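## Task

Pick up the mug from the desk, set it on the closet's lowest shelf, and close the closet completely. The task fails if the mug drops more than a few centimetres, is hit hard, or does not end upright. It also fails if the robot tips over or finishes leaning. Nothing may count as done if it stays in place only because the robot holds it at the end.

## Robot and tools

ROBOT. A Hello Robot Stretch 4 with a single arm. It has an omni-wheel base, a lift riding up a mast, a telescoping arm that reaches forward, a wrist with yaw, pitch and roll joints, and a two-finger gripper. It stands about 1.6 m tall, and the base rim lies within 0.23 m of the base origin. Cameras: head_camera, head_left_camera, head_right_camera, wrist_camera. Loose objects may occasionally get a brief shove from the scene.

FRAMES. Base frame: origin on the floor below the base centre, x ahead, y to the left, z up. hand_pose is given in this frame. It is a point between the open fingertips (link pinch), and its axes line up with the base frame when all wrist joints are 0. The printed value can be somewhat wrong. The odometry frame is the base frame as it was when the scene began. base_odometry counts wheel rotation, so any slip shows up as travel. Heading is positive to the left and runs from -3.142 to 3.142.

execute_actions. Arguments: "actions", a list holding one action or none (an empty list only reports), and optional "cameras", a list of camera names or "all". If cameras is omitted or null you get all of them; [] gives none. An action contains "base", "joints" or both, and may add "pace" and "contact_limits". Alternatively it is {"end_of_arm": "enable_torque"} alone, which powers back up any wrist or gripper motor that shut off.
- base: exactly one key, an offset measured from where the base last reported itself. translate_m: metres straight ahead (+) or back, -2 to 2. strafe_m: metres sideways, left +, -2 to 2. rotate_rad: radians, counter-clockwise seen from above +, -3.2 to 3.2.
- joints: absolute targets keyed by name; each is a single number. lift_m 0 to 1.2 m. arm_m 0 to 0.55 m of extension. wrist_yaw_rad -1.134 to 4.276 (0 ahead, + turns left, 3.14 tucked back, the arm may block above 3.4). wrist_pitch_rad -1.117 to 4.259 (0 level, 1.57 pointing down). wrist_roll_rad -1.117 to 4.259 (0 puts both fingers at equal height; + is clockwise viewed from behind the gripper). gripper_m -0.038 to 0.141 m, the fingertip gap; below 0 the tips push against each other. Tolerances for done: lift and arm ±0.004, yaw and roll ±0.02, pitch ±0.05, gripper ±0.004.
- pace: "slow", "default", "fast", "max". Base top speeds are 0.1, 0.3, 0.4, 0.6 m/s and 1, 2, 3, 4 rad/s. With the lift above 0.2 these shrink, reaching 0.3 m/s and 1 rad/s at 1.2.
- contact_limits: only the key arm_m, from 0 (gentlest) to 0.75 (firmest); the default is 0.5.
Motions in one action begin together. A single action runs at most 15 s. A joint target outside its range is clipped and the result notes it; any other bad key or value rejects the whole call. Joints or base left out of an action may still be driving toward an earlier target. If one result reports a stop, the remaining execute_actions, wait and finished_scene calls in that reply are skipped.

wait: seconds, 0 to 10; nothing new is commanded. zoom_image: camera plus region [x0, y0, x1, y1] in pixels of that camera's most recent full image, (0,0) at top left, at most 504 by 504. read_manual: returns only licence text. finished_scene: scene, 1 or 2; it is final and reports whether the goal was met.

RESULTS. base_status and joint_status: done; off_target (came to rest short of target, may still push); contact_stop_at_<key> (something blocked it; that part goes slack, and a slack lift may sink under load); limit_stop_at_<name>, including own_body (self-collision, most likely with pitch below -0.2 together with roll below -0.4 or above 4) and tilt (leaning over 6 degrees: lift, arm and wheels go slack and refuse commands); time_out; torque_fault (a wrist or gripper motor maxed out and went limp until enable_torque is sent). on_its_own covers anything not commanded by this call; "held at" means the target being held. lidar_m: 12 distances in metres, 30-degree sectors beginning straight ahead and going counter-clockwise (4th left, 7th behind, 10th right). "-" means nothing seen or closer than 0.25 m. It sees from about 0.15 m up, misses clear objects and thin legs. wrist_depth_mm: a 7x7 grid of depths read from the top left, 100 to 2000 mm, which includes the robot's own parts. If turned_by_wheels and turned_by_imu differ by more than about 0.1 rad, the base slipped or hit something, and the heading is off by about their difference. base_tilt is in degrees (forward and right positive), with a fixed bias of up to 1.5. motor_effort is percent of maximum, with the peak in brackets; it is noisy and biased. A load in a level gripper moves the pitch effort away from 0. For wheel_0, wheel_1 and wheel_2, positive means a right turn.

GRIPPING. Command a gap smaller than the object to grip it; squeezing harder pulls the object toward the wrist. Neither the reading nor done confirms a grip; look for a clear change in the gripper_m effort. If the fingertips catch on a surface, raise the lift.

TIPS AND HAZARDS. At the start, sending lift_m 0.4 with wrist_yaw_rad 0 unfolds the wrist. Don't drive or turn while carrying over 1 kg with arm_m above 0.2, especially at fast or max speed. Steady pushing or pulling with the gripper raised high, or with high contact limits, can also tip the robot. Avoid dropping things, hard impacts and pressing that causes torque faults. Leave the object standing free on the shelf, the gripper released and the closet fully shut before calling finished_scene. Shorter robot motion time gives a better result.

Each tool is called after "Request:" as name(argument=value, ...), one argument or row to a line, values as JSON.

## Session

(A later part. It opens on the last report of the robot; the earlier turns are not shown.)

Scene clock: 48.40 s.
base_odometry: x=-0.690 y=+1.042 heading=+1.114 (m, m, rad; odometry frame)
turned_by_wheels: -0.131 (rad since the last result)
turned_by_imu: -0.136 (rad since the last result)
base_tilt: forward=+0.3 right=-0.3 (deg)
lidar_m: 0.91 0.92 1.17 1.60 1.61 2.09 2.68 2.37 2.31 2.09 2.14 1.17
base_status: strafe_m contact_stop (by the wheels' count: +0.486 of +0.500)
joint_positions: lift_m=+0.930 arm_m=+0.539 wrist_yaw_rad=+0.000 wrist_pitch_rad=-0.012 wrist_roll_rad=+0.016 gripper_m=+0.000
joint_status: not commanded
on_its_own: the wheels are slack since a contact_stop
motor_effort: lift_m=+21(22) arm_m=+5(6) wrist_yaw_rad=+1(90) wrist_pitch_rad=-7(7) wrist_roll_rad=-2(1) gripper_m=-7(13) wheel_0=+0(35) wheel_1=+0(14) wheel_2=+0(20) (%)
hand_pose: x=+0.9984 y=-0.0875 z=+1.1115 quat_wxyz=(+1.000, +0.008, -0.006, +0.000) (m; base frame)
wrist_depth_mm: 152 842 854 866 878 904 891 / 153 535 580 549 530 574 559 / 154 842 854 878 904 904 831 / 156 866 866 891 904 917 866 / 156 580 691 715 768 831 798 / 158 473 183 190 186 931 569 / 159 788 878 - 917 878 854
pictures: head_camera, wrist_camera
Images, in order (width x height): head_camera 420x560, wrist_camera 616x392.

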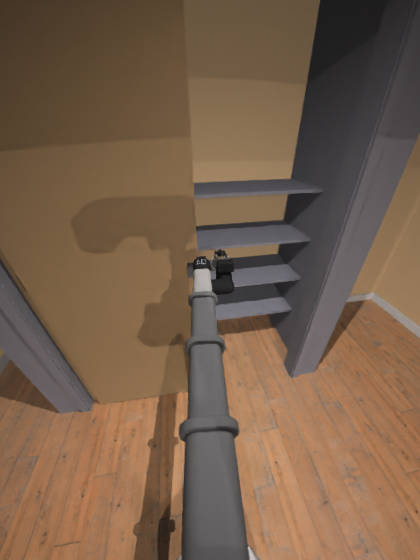

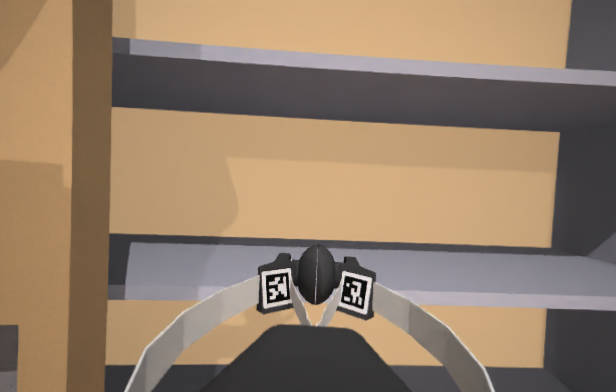

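Request:
execute_actions(
  actions=[
    {"base":{"translate_m":-0.3},"joints":{"arm_m":0.0,"gripper_m":0.12}},
  ],
  cameras=[],
)

Request:
execute_actions(
  actions=[
    {"base":{"rotate_rad":-3.0},"joints":{"lift_m":0.75}},
  ],
)

Scene clock: 51.13 s.
base_odometry: x=-0.823 y=+0.773 heading=+1.114 (m, m, rad; odometry frame)
turned_by_wheels: +0.000 (rad since the last result)
turned_by_imu: +0.001 (rad since the last result)
base_tilt: forward=+0.3 right=-0.3 (deg)
lidar_m: 1.20 1.24 1.70 1.58 1.62 2.04 2.19 2.08 2.32 2.11 2.17 1.41
base_status: done
joint_positions: lift_m=+0.930 arm_m=+0.001 wrist_yaw_rad=+0.000 wrist_pitch_rad=-0.012 wrist_roll_rad=+0.016 gripper_m=+0.120
joint_status: all done
motor_effort: lift_m=+21(21) arm_m=-6(9) wrist_yaw_rad=+0(1) wrist_pitch_rad=-7(7) wrist_roll_rad=-1(1) gripper_m=-1(3) wheel_0=-1(7) wheel_1=-2(6) wheel_2=+0(9) (%)
hand_pose: x=+0.4604 y=-0.0875 z=+1.1115 quat_wxyz=(+1.000, +0.008, -0.006, +0.000) (m; base frame)
wrist_depth_mm: 917 946 946 1708 1708 1397 1008 / 931 946 960 1708 1756 1430 1025 / 946 960 991 1708 1756 1430 1042 / 931 960 991 1708 1808 1366 1060 / 960 976 976 1756 1756 1160 1042 / 976 991 991 1336 1576 1025 1042 / 976 976 1008 - 1618 1118 1060
pictures: none
No camera images: the call's "cameras" was empty. Leave "cameras" out to get every camera's image.

Scene clock: 54.07 s.
base_odometry: x=-0.823 y=+0.773 heading=-1.886 (m, m, rad; odometry frame)
turned_by_wheels: -2.999 (rad since the last result)
turned_by_imu: -3.035 (rad since the last result)
base_tilt: forward=+0.3 right=-0.3 (deg)
lidar_m: 2.06 2.13 2.21 2.10 2.26 1.45 1.21 1.27 1.61 1.56 1.68 2.33
base_status: done
joint_positions: lift_m=+0.750 arm_m=+0.001 wrist_yaw_rad=+0.000 wrist_pitch_rad=-0.012 wrist_roll_rad=+0.016 gripper_m=+0.120
joint_status: all done
motor_effort: lift_m=+17(17) arm_m=-6(6) wrist_yaw_rad=-1(0) wrist_pitch_rad=-8(7) wrist_roll_rad=-2(1) gripper_m=-1(3) wheel_0=+3(7) wheel_1=+2(7) wheel_2=+3(7) (%)
hand_pose: x=+0.4604 y=-0.0874 z=+0.9318 quat_wxyz=(+1.000, +0.008, -0.006, +0.000) (m; base frame)
wrist_depth_mm: - - - - - - - / - - - - - - - / - - - - - - - / - - - - - - - / - - - - - - - / - - - - - - - / 1921 1808 1983 - - 1921 -
pictures: head_camera, head_left_camera, head_right_camera, wrist_camera
Images, in order (width x height): head_camera 420x560, head_left_camera 420x672, head_right_camera 420x672, wrist_camera 616x392.

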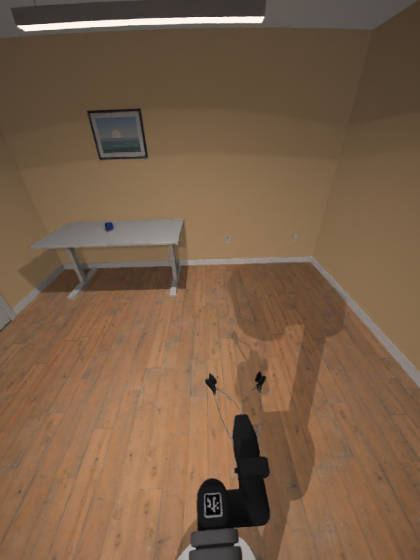

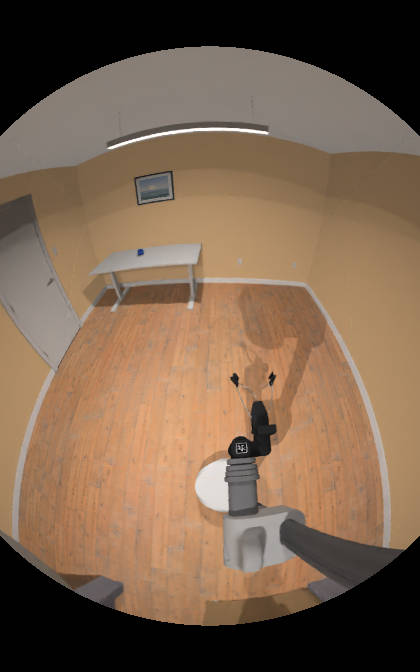

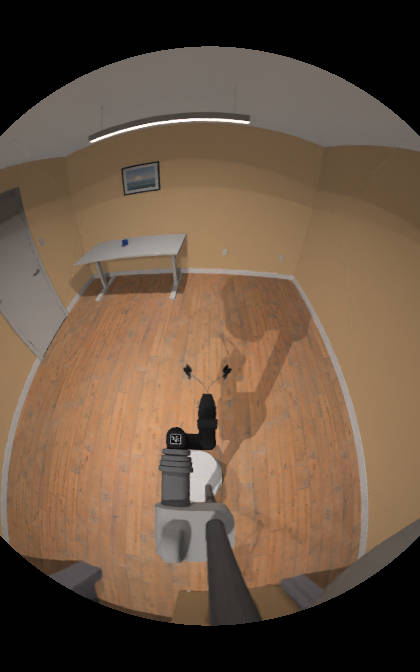

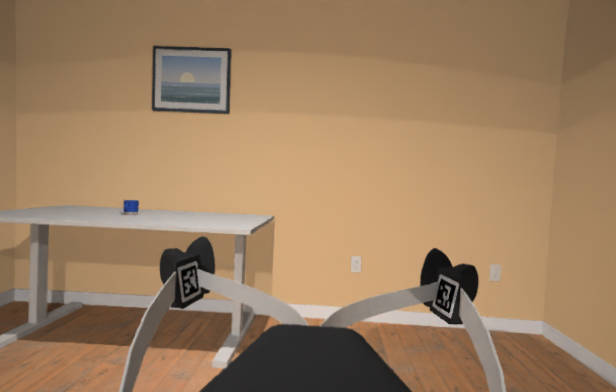

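Request:
execute_actions(
  actions=[
    {"base":{"strafe_m":0.8},"pace":"fast"},
  ],
  cameras=[],
)

Request:
execute_actions(
  actions=[
    {"base":{"translate_m":0.8},"pace":"fast"},
  ],
  cameras=["head_camera","wrist_camera"],
)

Scene clock: 57.43 s.
base_odometry: x=-0.062 y=+0.525 heading=-1.885 (m, m, rad; odometry frame)
turned_by_wheels: +0.000 (rad since the last result)
turned_by_imu: +0.003 (rad since the last result)
base_tilt: forward=+0.2 right=-0.3 (deg)
lidar_m: 2.03 1.87 1.41 1.33 1.38 1.98 1.16 1.34 1.75 2.38 2.51 2.09
base_status: done
joint_positions: lift_m=+0.750 arm_m=+0.001 wrist_yaw_rad=+0.000 wrist_pitch_rad=-0.012 wrist_roll_rad=+0.016 gripper_m=+0.120
joint_status: not commanded
motor_effort: lift_m=+17(18) arm_m=-6(6) wrist_yaw_rad=+0(0) wrist_pitch_rad=-7(7) wrist_roll_rad=-1(1) gripper_m=-1(1) wheel_0=+1(12) wheel_1=+1(15) wheel_2=+0(2) (%)
hand_pose: x=+0.4604 y=-0.0874 z=+0.9318 quat_wxyz=(+1.000, +0.008, -0.006, +0.000) (m; base frame)
wrist_depth_mm: 1863 - - - - - - / 1863 - - - - - - / 1863 - - - - - - / 1921 - - - - - - / 1983 - 1921 - - - - / 1983 - - - - - - / 1756 1808 - - - 1921 -
pictures: none
No camera images: the call's "cameras" was empty. Leave "cameras" out to get every camera's image.

Scene clock: 60.83 s.
base_odometry: x=-0.309 y=-0.235 heading=-1.885 (m, m, rad; odometry frame)
turned_by_wheels: +0.000 (rad since the last result)
turned_by_imu: +0.000 (rad since the last result)
base_tilt: forward=+0.3 right=-0.5 (deg)
lidar_m: 1.25 1.28 1.36 1.32 1.41 1.92 1.96 2.13 2.45 2.39 2.53 1.28
base_status: done
joint_positions: lift_m=+0.750 arm_m=+0.001 wrist_yaw_rad=+0.000 wrist_pitch_rad=-0.012 wrist_roll_rad=+0.016 gripper_m=+0.120
joint_status: not commanded
motor_effort: lift_m=+18(17) arm_m=-6(6) wrist_yaw_rad=-1(0) wrist_pitch_rad=-7(8) wrist_roll_rad=-1(1) gripper_m=-1(0) wheel_0=+0(8) wheel_1=+1(6) wheel_2=+0(13) (%)
hand_pose: x=+0.4604 y=-0.0874 z=+0.9317 quat_wxyz=(+1.000, +0.008, -0.006, +0.000) (m; base frame)
wrist_depth_mm: 1863 1863 1808 1708 1756 1756 1708 / 1863 1863 1863 1808 1756 1808 1708 / 1921 1863 1808 1756 1808 1756 1756 / 1921 1863 1863 1808 1808 1756 1756 / 1366 1397 1098 1336 1397 1756 1756 / 1863 1921 1863 1863 1366 1808 1756 / 1808 1863 1863 - 1808 1808 1808
pictures: head_camera, wrist_camera
Images, in order (width x height): head_camera 420x560, wrist_camera 616x392.

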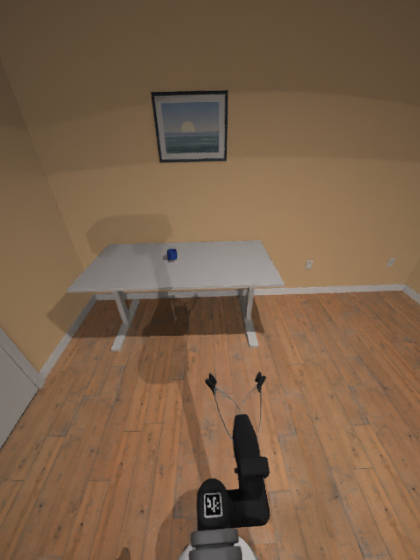

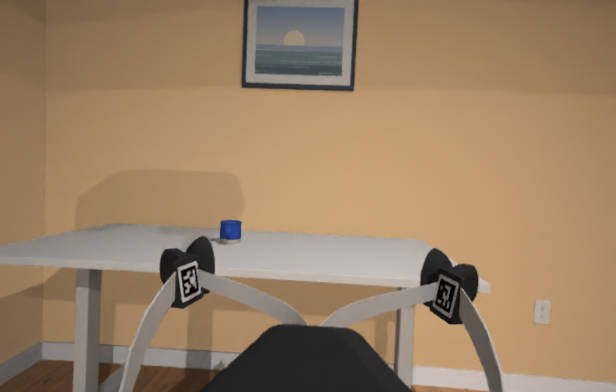

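Request:
execute_actions(
  actions=[
    {"base":{"strafe_m":0.3},"pace":"fast"},
  ],
  cameras=[],
)

Request:
execute_actions(
  actions=[
    {"base":{"translate_m":0.5},"pace":"fast"},
  ],
  cameras=["head_camera","wrist_camera"],
)

Scene clock: 62.90 s.
base_odometry: x=-0.024 y=-0.328 heading=-1.886 (m, m, rad; odometry frame)
turned_by_wheels: +0.000 (rad since the last result)
turned_by_imu: +0.001 (rad since the last result)
base_tilt: forward=+0.3 right=-0.2 (deg)
lidar_m: 1.24 1.32 1.08 1.01 1.10 1.47 1.96 2.23 2.80 2.71 2.83 1.30
base_status: done
joint_positions: lift_m=+0.750 arm_m=+0.001 wrist_yaw_rad=+0.000 wrist_pitch_rad=-0.012 wrist_roll_rad=+0.016 gripper_m=+0.120
joint_status: not commanded
motor_effort: lift_m=+18(18) arm_m=-6(6) wrist_yaw_rad=+0(1) wrist_pitch_rad=-7(7) wrist_roll_rad=-2(1) gripper_m=-2(2) wheel_0=+0(12) wheel_1=-2(13) wheel_2=+0(0) (%)
hand_pose: x=+0.4604 y=-0.0874 z=+0.9317 quat_wxyz=(+1.000, +0.008, -0.006, +0.000) (m; base frame)
wrist_depth_mm: 1464 1863 1808 1756 1756 1708 1756 / 1499 1863 1863 1756 1808 1808 1756 / 1464 1808 1863 1808 1808 1756 1756 / 1499 1808 1863 1808 1863 1756 1756 / 1499 1397 1118 1336 1397 1499 1756 / 1537 1921 1863 1808 1863 1025 1756 / 1537 1661 1921 - 1808 1808 1808
pictures: none
No camera images: the call's "cameras" was empty. Leave "cameras" out to get every camera's image.

Scene clock: 65.53 s.
base_odometry: x=-0.179 y=-0.804 heading=-1.885 (m, m, rad; odometry frame)
turned_by_wheels: +0.000 (rad since the last result)
turned_by_imu: +0.000 (rad since the last result)
base_tilt: forward=+0.5 right=-0.4 (deg)
lidar_m: 0.74 0.81 1.02 0.98 1.05 1.49 2.47 2.69 2.82 2.70 1.05 0.80
base_status: done
joint_positions: lift_m=+0.750 arm_m=+0.001 wrist_yaw_rad=+0.000 wrist_pitch_rad=-0.012 wrist_roll_rad=+0.016 gripper_m=+0.120
joint_status: not commanded
motor_effort: lift_m=+18(18) arm_m=-6(6) wrist_yaw_rad=-1(1) wrist_pitch_rad=-7(7) wrist_roll_rad=-1(1) gripper_m=-2(1) wheel_0=+1(7) wheel_1=+2(9) wheel_2=+2(13) (%)
hand_pose: x=+0.4604 y=-0.0874 z=+0.9317 quat_wxyz=(+1.000, +0.008, -0.006, +0.000) (m; base frame)
wrist_depth_mm: 1336 1308 1308 1281 1255 1255 1255 / 1397 1366 1336 1336 1308 1281 1281 / 1366 1366 1336 1308 1308 1281 1281 / 1366 1366 1366 1336 1308 1308 1281 / 1397 1205 1118 1336 1308 1308 1281 / 699 668 634 691 661 691 831 / 931 976 574 - 574 549 564
pictures: head_camera, wrist_camera
Images, in order (width x height): head_camera 420x560, wrist_camera 616x392.

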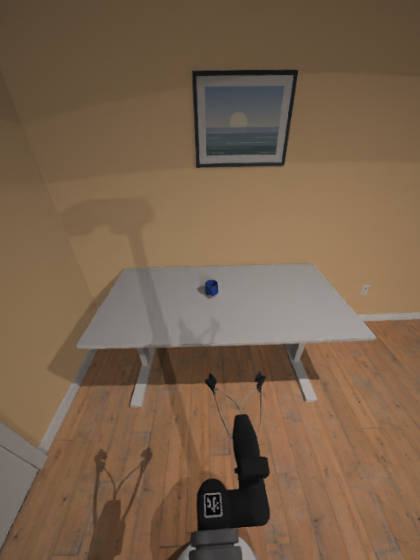

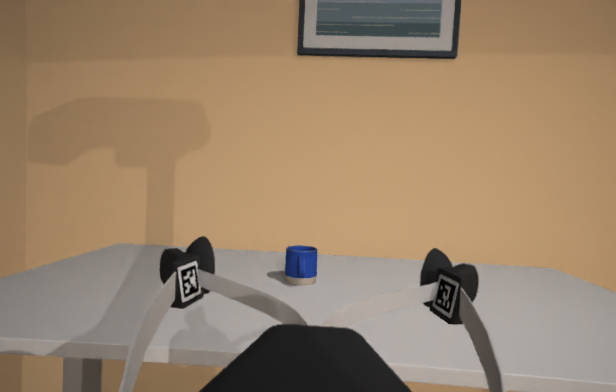

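Request:
execute_actions(
  actions=[
    {"base":{"strafe_m":0.075},"joints":{"lift_m":0.62,"arm_m":0.35}},
  ],
  cameras=["head_camera","wrist_camera"],
)

Scene clock: 67.77 s.
base_odometry: x=-0.107 y=-0.827 heading=-1.885 (m, m, rad; odometry frame)
turned_by_wheels: +0.000 (rad since the last result)
turned_by_imu: +0.001 (rad since the last result)
base_tilt: forward=+0.1 right=-0.2 (deg)
lidar_m: 0.75 0.80 0.95 0.92 0.98 1.42 2.45 2.74 2.88 2.79 1.06 0.79
base_status: done
joint_positions: lift_m=+0.620 arm_m=+0.349 wrist_yaw_rad=+0.000 wrist_pitch_rad=-0.012 wrist_roll_rad=+0.016 gripper_m=+0.120
joint_status: all done
motor_effort: lift_m=+17(14) arm_m=+6(3) wrist_yaw_rad=-1(0) wrist_pitch_rad=-7(7) wrist_roll_rad=-1(1) gripper_m=-1(1) wheel_0=-1(10) wheel_1=+1(9) wheel_2=+0(0) (%)
hand_pose: x=+0.8083 y=-0.0874 z=+0.8018 quat_wxyz=(+1.000, +0.008, -0.006, +0.000) (m; base frame)
wrist_depth_mm: 1008 991 976 960 946 946 931 / 1025 991 976 960 946 946 931 / 1025 1008 991 976 960 946 946 / 1025 1008 991 991 960 946 946 / 574 597 549 564 609 741 788 / 345 329 310 343 329 340 413 / 247 238 268 - 276 260 281
pictures: head_camera, wrist_camera
Images, in order (width x height): head_camera 420x560, wrist_camera 616x392.

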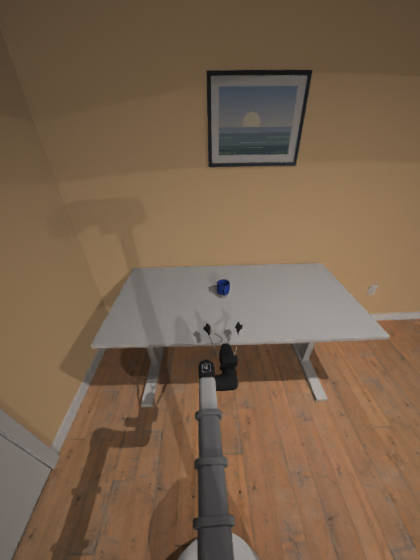

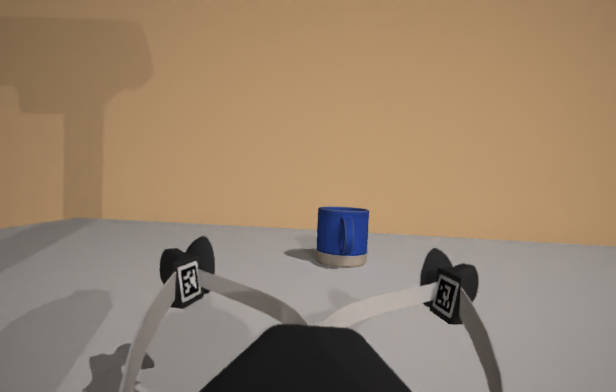

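Request:
execute_actions(
  actions=[
    {"base":{"strafe_m":-0.02},"joints":{"lift_m":0.61,"arm_m":0.55}},
  ],
  cameras=["wrist_camera"],
)

Scene clock: 69.63 s.
base_odometry: x=-0.126 y=-0.821 heading=-1.885 (m, m, rad; odometry frame)
turned_by_wheels: +0.000 (rad since the last result)
turned_by_imu: +0.000 (rad since the last result)
base_tilt: forward=+0.1 right=-0.3 (deg)
lidar_m: 0.76 0.79 0.96 0.94 0.99 1.45 2.45 2.69 2.85 2.76 1.06 0.79
base_status: done
joint_positions: lift_m=+0.610 arm_m=+0.546 wrist_yaw_rad=+0.000 wrist_pitch_rad=-0.012 wrist_roll_rad=+0.016 gripper_m=+0.120
joint_status: all done
joint sent to its limit — the command would take arm_m past its upper limit, so that joint was sent only as far as its limit.
motor_effort: lift_m=+18(18) arm_m=+6(5) wrist_yaw_rad=+0(0) wrist_pitch_rad=-6(7) wrist_roll_rad=-1(1) gripper_m=-3(2) wheel_0=+0(8) wheel_1=-1(9) wheel_2=+0(0) (%)
hand_pose: x=+1.0056 y=-0.0874 z=+0.7918 quat_wxyz=(+1.000, +0.008, -0.006, +0.000) (m; base frame)
wrist_depth_mm: 809 788 788 768 750 750 732 / 809 809 798 778 768 759 750 / 820 809 798 788 778 759 750 / 820 809 798 788 778 768 750 / 530 544 508 362 544 683 750 / 319 303 285 315 301 312 379 / 228 219 247 - 253 239 258
pictures: wrist_camera
Images, in order (width x height): wrist_camera 616x392.

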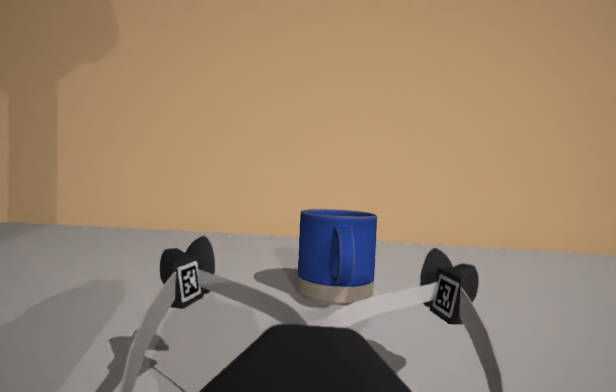

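Request:
execute_actions(
  actions=[
    {"base":{"strafe_m":-0.018},"pace":"slow"},
  ],
  cameras=[],
)

Request:
execute_actions(
  actions=[
    {"base":{"translate_m":0.17},"pace":"slow"},
  ],
  cameras=["wrist_camera","head_camera"],
)

Scene clock: 70.73 s.
base_odometry: x=-0.143 y=-0.815 heading=-1.885 (m, m, rad; odometry frame)
turned_by_wheels: +0.000 (rad since the last result)
turned_by_imu: +0.000 (rad since the last result)
base_tilt: forward=+0.3 right=-0.4 (deg)
lidar_m: 0.76 0.80 0.99 0.96 1.05 1.45 2.46 2.70 2.83 2.74 1.06 0.79
base_status: done
joint_positions: lift_m=+0.610 arm_m=+0.546 wrist_yaw_rad=+0.000 wrist_pitch_rad=-0.012 wrist_roll_rad=+0.016 gripper_m=+0.120
joint_status: not commanded
motor_effort: lift_m=+17(17) arm_m=+6(6) wrist_yaw_rad=+0(1) wrist_pitch_rad=-7(8) wrist_roll_rad=-1(1) gripper_m=-1(0) wheel_0=+3(7) wheel_1=-3(7) wheel_2=+0(2) (%)
hand_pose: x=+1.0056 y=-0.0874 z=+0.7918 quat_wxyz=(+1.000, +0.008, -0.006, +0.000) (m; base frame)
wrist_depth_mm: 809 798 778 759 759 750 741 / 809 798 798 768 768 750 750 / 809 798 788 788 778 759 750 / 820 798 798 778 778 768 750 / 525 544 508 357 627 683 759 / 317 303 285 315 301 312 379 / 227 219 246 - 254 239 259
pictures: none
No camera images: the call's "cameras" was empty. Leave "cameras" out to get every camera's image.

Scene clock: 73.73 s.
base_odometry: x=-0.196 y=-0.977 heading=-1.885 (m, m, rad; odometry frame)
turned_by_wheels: +0.000 (rad since the last result)
turned_by_imu: +0.001 (rad since the last result)
base_tilt: forward=+0.2 right=-0.2 (deg)
lidar_m: 0.59 0.63 0.98 0.92 0.98 1.46 2.64 2.87 2.85 2.74 0.82 0.59
base_status: done
joint_positions: lift_m=+0.610 arm_m=+0.546 wrist_yaw_rad=-0.001 wrist_pitch_rad=-0.012 wrist_roll_rad=+0.016 gripper_m=+0.120
joint_status: not commanded
motor_effort: lift_m=+17(18) arm_m=+6(6) wrist_yaw_rad=+3(3) wrist_pitch_rad=-6(7) wrist_roll_rad=-1(1) gripper_m=-1(1) wheel_0=+3(5) wheel_1=+3(5) wheel_2=-3(7) (%)
hand_pose: x=+1.0055 y=-0.0877 z=+0.7918 quat_wxyz=(+1.000, +0.008, -0.006, +0.000) (m; base frame)
wrist_depth_mm: 621 621 615 603 591 591 580 / 634 627 621 609 603 591 585 / 634 634 621 615 603 597 591 / 640 627 627 615 609 603 597 / 525 549 452 186 488 597 597 / 319 303 285 159 193 312 384 / 229 220 247 - 245 238 259
pictures: head_camera, wrist_camera
Images, in order (width x height): head_camera 420x560, wrist_camera 616x392.

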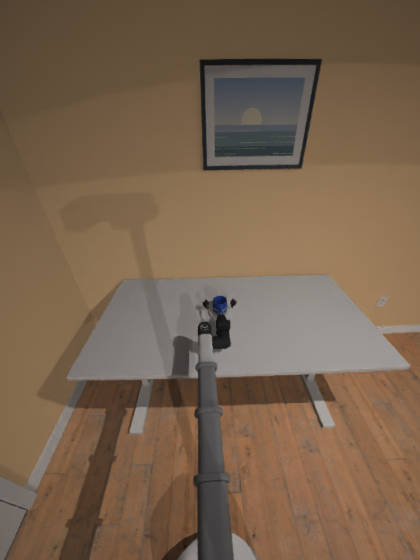

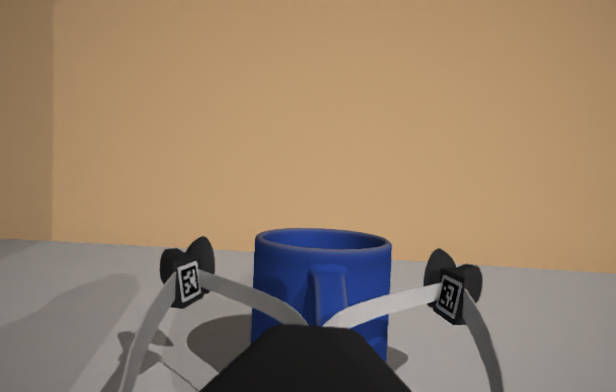

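Request:
execute_actions(
  actions=[
    {"joints":{"gripper_m":-0.01}},
  ],
  cameras=[],
)

Request:
execute_actions(
  actions=[
    {"joints":{"lift_m":0.68},"pace":"slow"},
  ],
  cameras=["wrist_camera"],
)

Request:
execute_actions(
  actions=[
    {"joints":{"arm_m":0.05}},
  ],
  cameras=[],
)

Request:
execute_actions(
  actions=[
    {"base":{"translate_m":-0.45}},
  ],
  cameras=[],
)

Request:
execute_actions(
  actions=[
    {"base":{"rotate_rad":3.1}},
  ],
)

Scene clock: 76.00 s.
base_odometry: x=-0.196 y=-0.977 heading=-1.885 (m, m, rad; odometry frame)
turned_by_wheels: +0.000 (rad since the last result)
turned_by_imu: +0.001 (rad since the last result)
base_tilt: forward=+0.4 right=-0.4 (deg)
lidar_m: 0.60 0.63 0.95 0.93 1.04 1.41 2.63 2.87 2.83 2.75 0.83 0.60
base_status: not commanded
joint_positions: lift_m=+0.610 arm_m=+0.546 wrist_yaw_rad=+0.000 wrist_pitch_rad=-0.012 wrist_roll_rad=+0.016 gripper_m=-0.009
joint_status: all done
motor_effort: lift_m=+18(17) arm_m=+6(6) wrist_yaw_rad=+0(4) wrist_pitch_rad=-7(6) wrist_roll_rad=-1(1) gripper_m=-26(26) wheel_0=+2(3) wheel_1=+3(3) wheel_2=-3(2) (%)
hand_pose: x=+1.0056 y=-0.0874 z=+0.7918 quat_wxyz=(+1.000, +0.008, -0.006, +0.000) (m; base frame)
wrist_depth_mm: 627 615 615 609 597 591 585 / 634 627 621 609 603 591 585 / 634 627 621 609 603 591 591 / 634 640 627 615 609 597 597 / 525 549 492 220 554 603 591 / 317 173 175 150 165 171 379 / 227 230 234 - 237 248 235
pictures: none
No camera images: the call's "cameras" was empty. Leave "cameras" out to get every camera's image.

Scene clock: 77.47 s.
base_odometry: x=-0.196 y=-0.977 heading=-1.885 (m, m, rad; odometry frame)
turned_by_wheels: +0.000 (rad since the last result)
turned_by_imu: +0.000 (rad since the last result)
base_tilt: forward=+0.3 right=-0.3 (deg)
lidar_m: 0.58 0.61 0.97 0.95 1.02 1.46 2.64 2.83 2.84 2.76 0.83 0.59
base_status: not commanded
joint_positions: lift_m=+0.680 arm_m=+0.546 wrist_yaw_rad=+0.000 wrist_pitch_rad=-0.008 wrist_roll_rad=+0.016 gripper_m=-0.009
joint_status: all done
motor_effort: lift_m=+23(25) arm_m=+6(6) wrist_yaw_rad=-1(1) wrist_pitch_rad=-16(17) wrist_roll_rad=-1(1) gripper_m=-26(27) wheel_0=+2(2) wheel_1=+3(4) wheel_2=-3(3) (%)
hand_pose: x=+1.0057 y=-0.0874 z=+0.8603 quat_wxyz=(+1.000, +0.008, -0.004, +0.000) (m; base frame)
wrist_depth_mm: 634 621 609 603 591 585 580 / 627 627 609 609 597 591 585 / 640 621 621 615 603 591 591 / 640 634 627 615 609 597 585 / 640 634 627 220 609 609 597 / 492 173 175 150 165 171 597 / 355 359 364 - 375 387 375
pictures: wrist_camera
Images, in order (width x height): wrist_camera 616x392.

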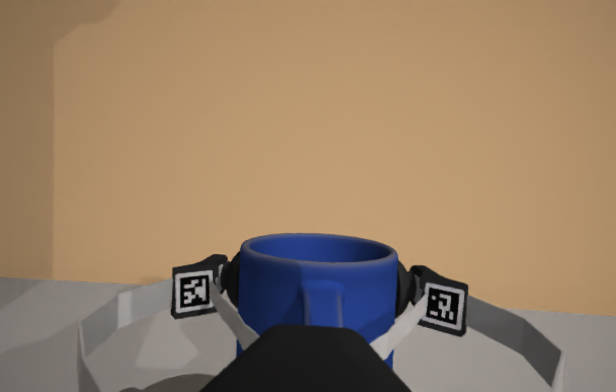

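Scene clock: 80.00 s.
base_odometry: x=-0.196 y=-0.977 heading=-1.885 (m, m, rad; odometry frame)
turned_by_wheels: +0.000 (rad since the last result)
turned_by_imu: +0.001 (rad since the last result)
base_tilt: forward=+0.2 right=-0.3 (deg)
lidar_m: 0.59 0.64 0.96 0.93 1.02 1.47 2.64 2.88 2.84 2.73 0.80 0.62
base_status: not commanded
joint_positions: lift_m=+0.680 arm_m=+0.051 wrist_yaw_rad=+0.000 wrist_pitch_rad=-0.008 wrist_roll_rad=+0.016 gripper_m=-0.009
joint_status: all done
motor_effort: lift_m=+23(23) arm_m=-6(6) wrist_yaw_rad=-1(1) wrist_pitch_rad=-18(18) wrist_roll_rad=-1(1) gripper_m=-26(26) wheel_0=+2(2) wheel_1=+3(2) wheel_2=-2(3) (%)
hand_pose: x=+0.5104 y=-0.0875 z=+0.8602 quat_wxyz=(+1.000, +0.008, -0.004, +0.000) (m; base frame)
wrist_depth_mm: 1138 1118 1098 1098 1078 1060 1060 / 1138 1118 1118 1098 1078 1060 1060 / 1160 1138 1118 1098 1098 1078 1060 / 1160 1138 1118 1118 1098 1078 1060 / 820 854 878 220 866 1060 1078 / 496 173 175 150 165 171 597 / 357 364 368 - 377 389 382
pictures: none
No camera images: the call's "cameras" was empty. Leave "cameras" out to get every camera's image.

Scene clock: 83.00 s.
base_odometry: x=-0.057 y=-0.549 heading=-1.886 (m, m, rad; odometry frame)
turned_by_wheels: +0.000 (rad since the last result)
turned_by_imu: +0.001 (rad since the last result)
base_tilt: forward=+0.4 right=-0.3 (deg)
lidar_m: 1.04 1.10 1.00 0.94 1.05 1.43 2.17 2.43 2.84 2.73 2.52 1.07
base_status: done
joint_positions: lift_m=+0.680 arm_m=+0.051 wrist_yaw_rad=+0.000 wrist_pitch_rad=-0.008 wrist_roll_rad=+0.016 gripper_m=-0.009
joint_status: not commanded
motor_effort: lift_m=+22(23) arm_m=-6(6) wrist_yaw_rad=+0(0) wrist_pitch_rad=-18(18) wrist_roll_rad=-1(1) gripper_m=-26(27) wheel_0=-3(7) wheel_1=-3(7) wheel_2=+0(10) (%)
hand_pose: x=+0.5104 y=-0.0874 z=+0.8603 quat_wxyz=(+1.000, +0.008, -0.004, +0.000) (m; base frame)
wrist_depth_mm: 1397 1576 1537 1537 1499 1499 1464 / 1397 1576 1576 1537 1499 1499 1499 / 1430 1618 1618 1576 1537 1499 1537 / 1430 1618 1576 1537 1537 1537 1499 / 1281 991 866 220 854 1042 1098 / 1464 173 175 150 165 171 1118 / 1430 1618 1661 - 1576 1576 1576
pictures: none
No camera images: the call's "cameras" was empty. Leave "cameras" out to get every camera's image.

Scene clock: 85.83 s.
base_odometry: x=-0.057 y=-0.549 heading=+1.214 (m, m, rad; odometry frame)
turned_by_wheels: +3.100 (rad since the last result)
turned_by_imu: +3.138 (rad since the last result)
base_tilt: forward=+0.2 right=-0.4 (deg)
lidar_m: 2.19 2.44 2.82 2.73 2.61 1.09 1.04 1.06 1.01 0.97 1.04 1.40
base_status: done
joint_positions: lift_m=+0.680 arm_m=+0.051 wrist_yaw_rad=+0.000 wrist_pitch_rad=-0.008 wrist_roll_rad=+0.016 gripper_m=-0.009
joint_status: not commanded
motor_effort: lift_m=+22(23) arm_m=-6(6) wrist_yaw_rad=-2(3) wrist_pitch_rad=-17(17) wrist_roll_rad=-1(1) gripper_m=-25(27) wheel_0=-2(9) wheel_1=+0(9) wheel_2=-1(9) (%)
hand_pose: x=+0.5105 y=-0.0873 z=+0.8604 quat_wxyz=(+1.000, +0.008, -0.004, +0.000) (m; base frame)
wrist_depth_mm: 1921 - - - - - 1397 / 1983 - - - - - 1366 / 1921 - - - - - 1336 / 1983 - - - - - 1336 / 1983 - 1921 220 - - 1308 / 1983 173 175 150 165 171 1336 / 1756 1756 1756 - 1756 1808 1229
pictures: head_camera, head_left_camera, head_right_camera, wrist_camera
Images, in order (width x height): head_camera 420x560, head_left_camera 420x672, head_right_camera 420x672, wrist_camera 616x392.

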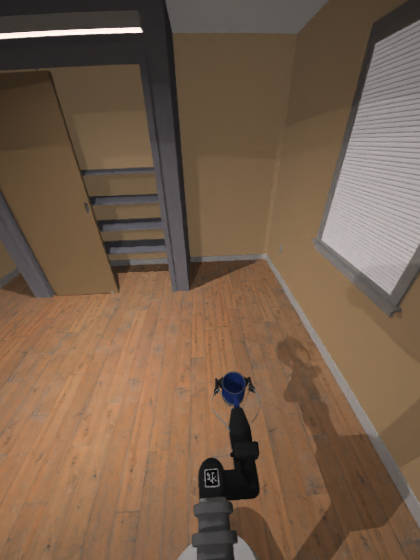

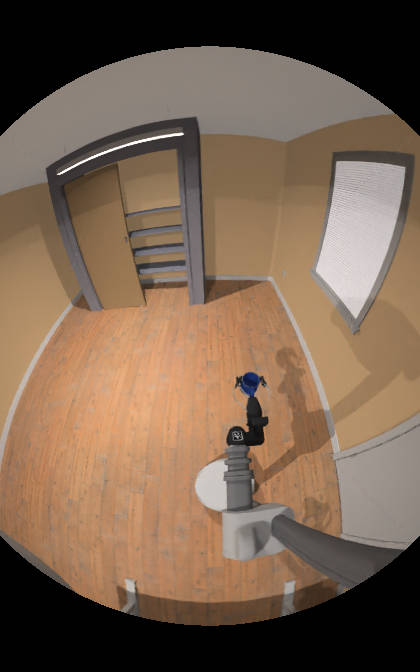

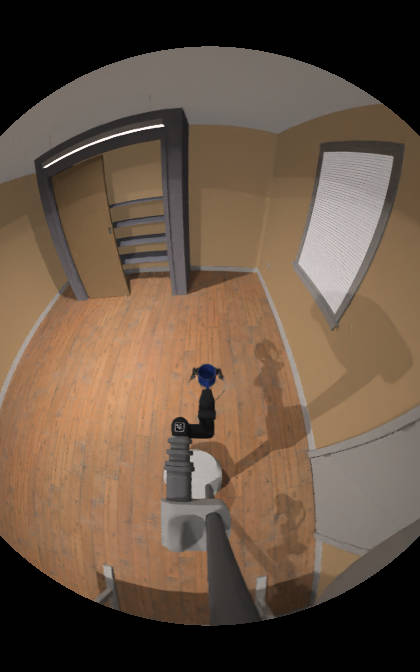

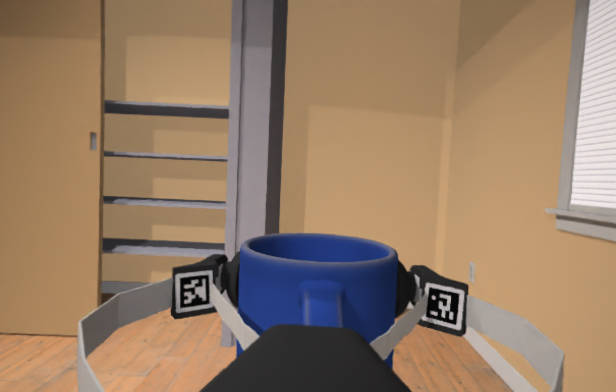

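Request:
execute_actions(
  actions=[
    {"base":{"strafe_m":0.8},"joints":{"lift_m":0.5}},
  ],
  cameras=[],
)

Request:
execute_actions(
  actions=[
    {"base":{"translate_m":0.9}},
  ],
  cameras=["head_camera","wrist_camera"],
)

Scene clock: 89.93 s.
base_odometry: x=-0.806 y=-0.270 heading=+1.214 (m, m, rad; odometry frame)
turned_by_wheels: +0.000 (rad since the last result)
turned_by_imu: +0.003 (rad since the last result)
base_tilt: forward=+0.2 right=-0.3 (deg)
lidar_m: 2.21 2.31 2.00 1.94 2.03 1.94 1.04 1.07 1.51 1.78 1.88 2.27
base_status: done
joint_positions: lift_m=+0.500 arm_m=+0.051 wrist_yaw_rad=+0.000 wrist_pitch_rad=-0.008 wrist_roll_rad=+0.016 gripper_m=-0.009
joint_status: all done
motor_effort: lift_m=+19(22) arm_m=-6(6) wrist_yaw_rad=-1(0) wrist_pitch_rad=-17(17) wrist_roll_rad=-1(1) gripper_m=-26(27) wheel_0=+0(11) wheel_1=+0(14) wheel_2=+0(2) (%)
hand_pose: x=+0.5104 y=-0.0874 z=+0.6807 quat_wxyz=(+1.000, +0.008, -0.004, +0.000) (m; base frame)
wrist_depth_mm: - 1921 1863 - - - - / - 1921 1921 - 1983 - - / - 1983 1921 - 1863 - - / - 1983 1921 - 1921 - - / - - 1921 220 1863 - - / 1921 173 175 150 166 171 - / 1366 1430 1397 - 1430 1499 1464
pictures: none
No camera images: the call's "cameras" was empty. Leave "cameras" out to get every camera's image.

Scene clock: 94.40 s.
base_odometry: x=-0.492 y=+0.574 heading=+1.214 (m, m, rad; odometry frame)
turned_by_wheels: +0.000 (rad since the last result)
turned_by_imu: +0.000 (rad since the last result)
base_tilt: forward=+0.2 right=-0.2 (deg)
lidar_m: 1.32 1.33 2.02 1.95 2.01 2.79 2.01 2.05 1.82 1.77 1.85 1.31
base_status: done
joint_positions: lift_m=+0.500 arm_m=+0.051 wrist_yaw_rad=+0.000 wrist_pitch_rad=-0.008 wrist_roll_rad=+0.016 gripper_m=-0.009
joint_status: not commanded
motor_effort: lift_m=+19(19) arm_m=-6(6) wrist_yaw_rad=+0(1) wrist_pitch_rad=-17(17) wrist_roll_rad=-1(1) gripper_m=-26(27) wheel_0=+1(7) wheel_1=+2(7) wheel_2=+1(9) (%)
hand_pose: x=+0.5104 y=-0.0874 z=+0.6806 quat_wxyz=(+1.000, +0.008, -0.004, +0.000) (m; base frame)
wrist_depth_mm: 1008 1025 1464 1537 1499 960 1661 / 1025 1025 1430 1708 1661 960 1708 / 1025 1025 1756 1756 1708 991 1708 / 1042 1042 1756 1756 1708 1008 1708 / 1025 1042 1042 220 1008 991 1756 / 1060 173 176 150 166 170 1708 / 1078 1060 1397 - 1078 1008 1464
pictures: head_camera, wrist_camera
Images, in order (width x height): head_camera 420x560, wrist_camera 616x392.

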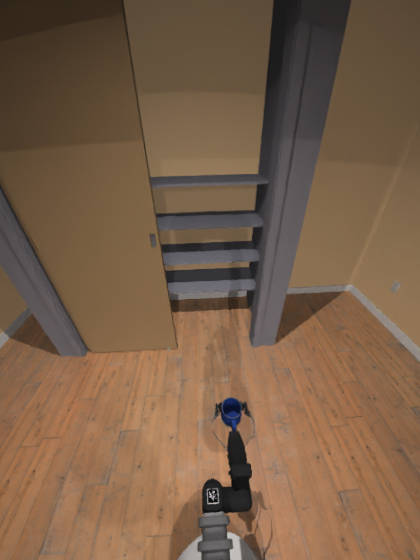

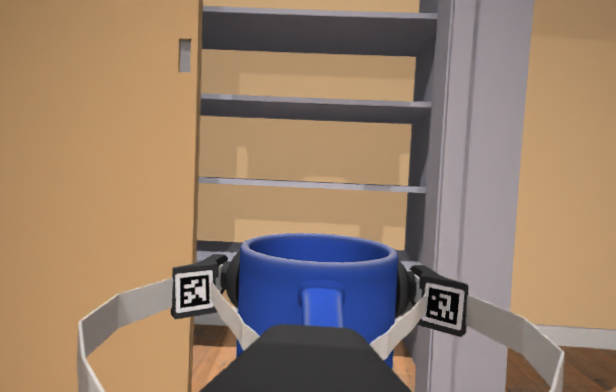

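Request:
execute_actions(
  actions=[
    {"base":{"translate_m":0.45},"joints":{"lift_m":0.3,"wrist_yaw_rad":0.6}},
  ],
  cameras=["head_camera","wrist_camera"],
)

Scene clock: 97.47 s.
base_odometry: x=-0.335 y=+0.995 heading=+1.215 (m, m, rad; odometry frame)
turned_by_wheels: +0.000 (rad since the last result)
turned_by_imu: +0.001 (rad since the last result)
base_tilt: forward=+0.3 right=-0.3 (deg)
lidar_m: 1.15 0.89 1.19 1.91 2.01 2.80 3.21 2.49 1.84 1.76 1.88 0.90
base_status: done
joint_positions: lift_m=+0.300 arm_m=+0.051 wrist_yaw_rad=+0.600 wrist_pitch_rad=-0.008 wrist_roll_rad=+0.016 gripper_m=-0.009
joint_status: all done
motor_effort: lift_m=+18(18) arm_m=-6(6) wrist_yaw_rad=+0(8) wrist_pitch_rad=-17(17) wrist_roll_rad=-1(1) gripper_m=-26(26) wheel_0=+2(7) wheel_1=+4(8) wheel_2=-1(13) (%)
hand_pose: x=+0.5094 y=+0.0907 z=+0.4806 quat_wxyz=(+0.955, +0.009, -0.002, +0.295) (m; base frame)
wrist_depth_mm: 1618 991 788 647 1118 1118 1008 / 1618 991 798 654 1308 1138 976 / 1661 1008 788 654 1229 1098 1008 / 1661 1025 798 661 1281 1138 1025 / 1661 1008 759 220 634 1060 891 / 1308 173 175 150 165 170 1042 / 1008 946 831 - 1042 1098 991
pictures: head_camera, wrist_camera
Images, in order (width x height): head_camera 420x560, wrist_camera 616x392.

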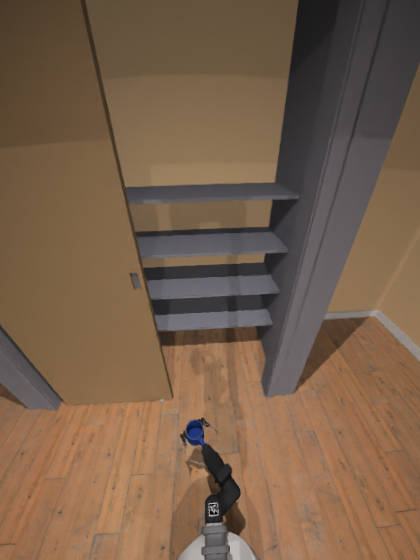

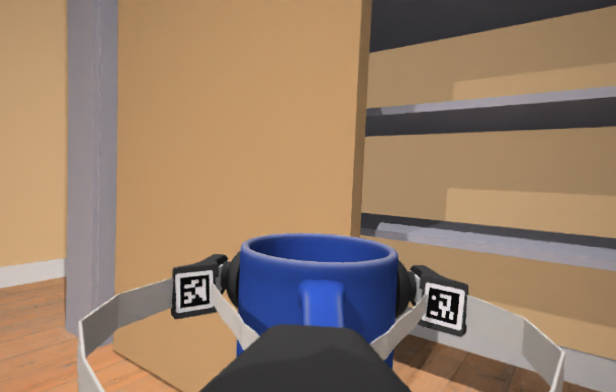

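Request:
execute_actions(
  actions=[
    {"joints":{"lift_m":0.36,"wrist_yaw_rad":0.0}},
  ],
  cameras=[],
)

Request:
execute_actions(
  actions=[
    {"joints":{"arm_m":0.5}},
  ],
  cameras=["head_camera","wrist_camera"],
)

Scene clock: 98.73 s.
base_odometry: x=-0.335 y=+0.995 heading=+1.215 (m, m, rad; odometry frame)
turned_by_wheels: +0.000 (rad since the last result)
turned_by_imu: +0.000 (rad since the last result)
base_tilt: forward=+0.1 right=-0.2 (deg)
lidar_m: 1.15 0.88 1.25 1.92 2.03 2.79 3.21 2.52 1.84 1.75 1.88 0.93
base_status: not commanded
joint_positions: lift_m=+0.360 arm_m=+0.051 wrist_yaw_rad=+0.000 wrist_pitch_rad=-0.008 wrist_roll_rad=+0.016 gripper_m=-0.009
joint_status: all done
motor_effort: lift_m=+23(28) arm_m=-6(6) wrist_yaw_rad=-1(9) wrist_pitch_rad=-17(18) wrist_roll_rad=-2(1) gripper_m=-25(27) wheel_0=+2(2) wheel_1=+3(3) wheel_2=-1(2) (%)
hand_pose: x=+0.5104 y=-0.0874 z=+0.5403 quat_wxyz=(+1.000, +0.008, -0.004, +0.000) (m; base frame)
wrist_depth_mm: 574 991 1042 1008 991 904 535 / 574 1308 1281 1281 1281 976 525 / 580 1255 1281 1281 1281 891 535 / 585 1308 1308 1308 1308 946 535 / 591 960 904 220 878 891 544 / 591 173 175 150 165 170 544 / 597 1118 1160 - 1182 904 554
pictures: none
No camera images: the call's "cameras" was empty. Leave "cameras" out to get every camera's image.

Scene clock: 101.13 s.
base_odometry: x=-0.335 y=+0.995 heading=+1.215 (m, m, rad; odometry frame)
turned_by_wheels: +0.000 (rad since the last result)
turned_by_imu: +0.001 (rad since the last result)
base_tilt: forward=+0.3 right=-0.2 (deg)
lidar_m: 1.14 0.87 1.21 1.93 2.00 2.80 3.19 2.50 1.83 1.76 1.88 0.92
base_status: not commanded
joint_positions: lift_m=+0.360 arm_m=+0.499 wrist_yaw_rad=+0.000 wrist_pitch_rad=-0.008 wrist_roll_rad=+0.016 gripper_m=-0.009
joint_status: all done
motor_effort: lift_m=+23(23) arm_m=+6(5) wrist_yaw_rad=+0(0) wrist_pitch_rad=-17(18) wrist_roll_rad=-1(1) gripper_m=-26(26) wheel_0=+2(2) wheel_1=+3(3) wheel_2=-1(1) (%)
hand_pose: x=+0.9583 y=-0.0874 z=+0.5403 quat_wxyz=(+1.000, +0.008, -0.004, +0.000) (m; base frame)
wrist_depth_mm: 842 842 831 831 820 820 640 / 488 525 492 469 517 496 480 / 854 854 854 831 842 831 627 / 866 866 854 842 842 842 634 / 788 809 842 220 820 842 627 / 480 173 175 150 165 171 559 / 891 878 866 - 854 854 530
pictures: head_camera, wrist_camera
Images, in order (width x height): head_camera 420x560, wrist_camera 616x392.

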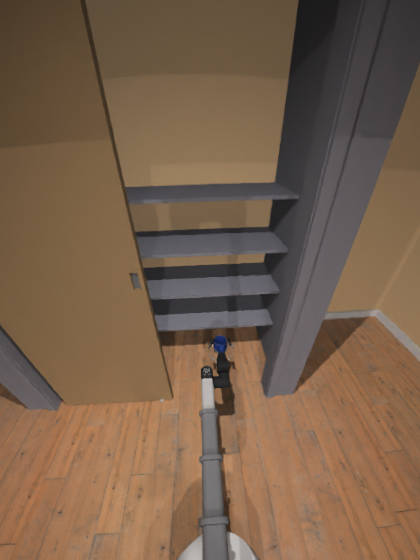

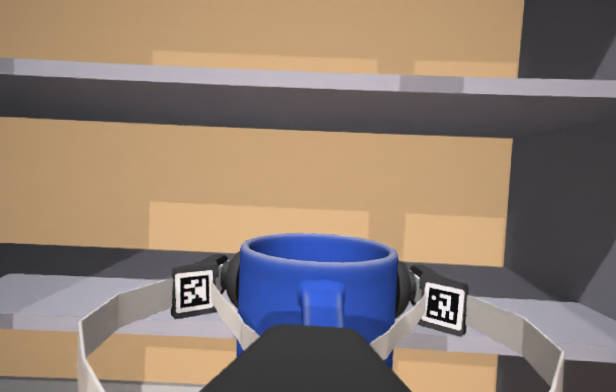

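Request:
execute_actions(
  actions=[
    {"base":{"translate_m":0.36},"pace":"slow"},
  ],
  cameras=["wrist_camera"],
)

Request:
execute_actions(
  actions=[
    {"joints":{"lift_m":0.32},"pace":"slow"},
  ],
  cameras=["wrist_camera"],
)

Scene clock: 106.10 s.
base_odometry: x=-0.210 y=+1.333 heading=+1.215 (m, m, rad; odometry frame)
turned_by_wheels: +0.000 (rad since the last result)
turned_by_imu: +0.001 (rad since the last result)
base_tilt: forward=+0.4 right=-0.3 (deg)
lidar_m: 0.79 0.55 0.71 1.95 2.02 2.81 3.63 2.56 1.82 1.74 0.65 0.61
base_status: done
joint_positions: lift_m=+0.360 arm_m=+0.499 wrist_yaw_rad=+0.000 wrist_pitch_rad=-0.008 wrist_roll_rad=+0.016 gripper_m=-0.009
joint_status: not commanded
motor_effort: lift_m=+23(23) arm_m=+6(6) wrist_yaw_rad=+0(1) wrist_pitch_rad=-17(16) wrist_roll_rad=-1(1) gripper_m=-28(27) wheel_0=+2(5) wheel_1=+4(6) wheel_2=-3(8) (%)
hand_pose: x=+0.9584 y=-0.0874 z=+0.5403 quat_wxyz=(+1.000, +0.008, -0.004, +0.000) (m; base frame)
wrist_depth_mm: 286 276 267 258 254 249 245 / 488 452 430 413 399 384 375 / 492 484 484 484 480 477 477 / 496 492 488 484 480 477 477 / 500 496 492 220 484 488 480 / 477 173 175 150 165 171 484 / 343 345 351 - 357 373 362
pictures: wrist_camera
Images, in order (width x height): wrist_camera 616x392.

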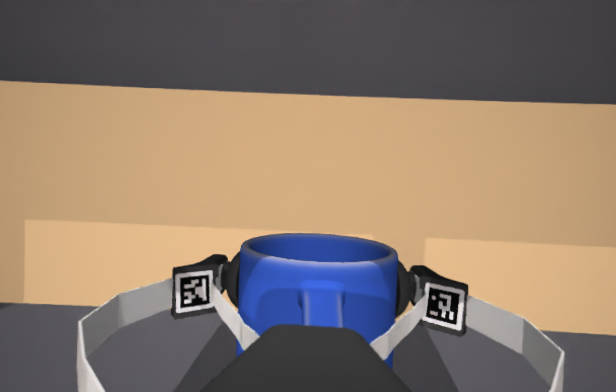

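Scene clock: 107.27 s.
base_odometry: x=-0.210 y=+1.333 heading=+1.215 (m, m, rad; odometry frame)
turned_by_wheels: +0.000 (rad since the last result)
turned_by_imu: +0.000 (rad since the last result)
base_tilt: forward=+0.4 right=-0.4 (deg)
lidar_m: 0.78 0.55 0.68 1.92 2.04 2.78 3.61 2.54 1.81 1.73 0.63 0.63
base_status: not commanded
joint_positions: lift_m=+0.320 arm_m=+0.499 wrist_yaw_rad=+0.000 wrist_pitch_rad=-0.008 wrist_roll_rad=+0.016 gripper_m=-0.009
joint_status: all done
motor_effort: lift_m=+18(22) arm_m=+6(6) wrist_yaw_rad=-1(1) wrist_pitch_rad=-17(17) wrist_roll_rad=-1(1) gripper_m=-26(27) wheel_0=+2(2) wheel_1=+3(3) wheel_2=-3(3) (%)
hand_pose: x=+0.9584 y=-0.0874 z=+0.5007 quat_wxyz=(+1.000, +0.008, -0.004, +0.000) (m; base frame)
wrist_depth_mm: 394 379 368 357 349 342 338 / 488 484 484 480 477 473 469 / 492 488 488 484 480 477 473 / 496 496 488 488 484 480 477 / 500 496 488 220 484 484 480 / 370 173 175 150 165 170 442 / 267 271 274 - 279 290 286
pictures: wrist_camera
Images, in order (width x height): wrist_camera 616x392.

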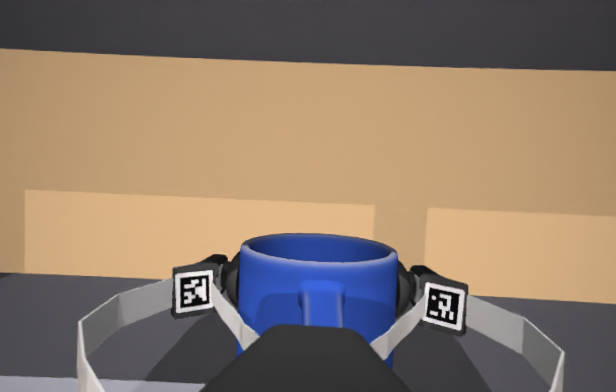

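Request:
execute_actions(
  actions=[
    {"joints":{"lift_m":0.308},"pace":"slow"},
  ],
  cameras=[],
)

Request:
execute_actions(
  actions=[
    {"joints":{"lift_m":0.298},"pace":"slow"},
  ],
  cameras=[],
)

Scene clock: 108.13 s.
base_odometry: x=-0.210 y=+1.333 heading=+1.215 (m, m, rad; odometry frame)
turned_by_wheels: +0.000 (rad since the last result)
turned_by_imu: +0.000 (rad since the last result)
base_tilt: forward=+0.4 right=-0.3 (deg)
lidar_m: 0.78 0.55 0.69 1.93 2.02 2.77 3.61 2.53 1.84 1.74 0.67 0.62
base_status: not commanded
joint_positions: lift_m=+0.308 arm_m=+0.499 wrist_yaw_rad=+0.000 wrist_pitch_rad=-0.008 wrist_roll_rad=+0.016 gripper_m=-0.009
joint_status: all done
motor_effort: lift_m=+18(20) arm_m=+6(6) wrist_yaw_rad=-1(1) wrist_pitch_rad=-17(17) wrist_roll_rad=-1(1) gripper_m=-27(28) wheel_0=+2(2) wheel_1=+4(4) wheel_2=-2(2) (%)
hand_pose: x=+0.9584 y=-0.0874 z=+0.4887 quat_wxyz=(+1.000, +0.008, -0.004, +0.000) (m; base frame)
wrist_depth_mm: 427 410 397 387 379 368 366 / 488 488 480 480 473 473 469 / 492 492 484 480 477 473 477 / 500 492 492 488 480 480 477 / 500 500 488 220 488 484 480 / 340 173 175 150 166 171 407 / 246 248 252 - 257 267 258
pictures: none
No camera images: the call's "cameras" was empty. Leave "cameras" out to get every camera's image.

Scene clock: 108.87 s.
base_odometry: x=-0.210 y=+1.333 heading=+1.215 (m, m, rad; odometry frame)
turned_by_wheels: +0.000 (rad since the last result)
turned_by_imu: +0.000 (rad since the last result)
base_tilt: forward=+0.4 right=-0.5 (deg)
lidar_m: 0.79 0.56 0.71 1.94 1.98 2.78 3.62 2.53 1.82 1.73 0.65 0.61
base_status: not commanded
joint_positions: lift_m=+0.298 arm_m=+0.499 wrist_yaw_rad=+0.000 wrist_pitch_rad=-0.009 wrist_roll_rad=+0.016 gripper_m=-0.009
joint_status: all done
motor_effort: lift_m=+17(15) arm_m=+6(6) wrist_yaw_rad=-1(1) wrist_pitch_rad=-15(17) wrist_roll_rad=-1(1) gripper_m=-27(26) wheel_0=+2(2) wheel_1=+4(3) wheel_2=-3(2) (%)
hand_pose: x=+0.9584 y=-0.0874 z=+0.4790 quat_wxyz=(+1.000, +0.008, -0.005, +0.000) (m; base frame)
wrist_depth_mm: 449 436 421 407 399 392 384 / 488 484 480 480 473 477 469 / 492 488 488 480 477 477 477 / 496 496 492 492 480 484 477 / 500 496 492 220 480 480 477 / 317 172 175 150 166 171 379 / 227 231 234 - 238 248 236
pictures: none
No camera images: the call's "cameras" was empty. Leave "cameras" out to get every camera's image.


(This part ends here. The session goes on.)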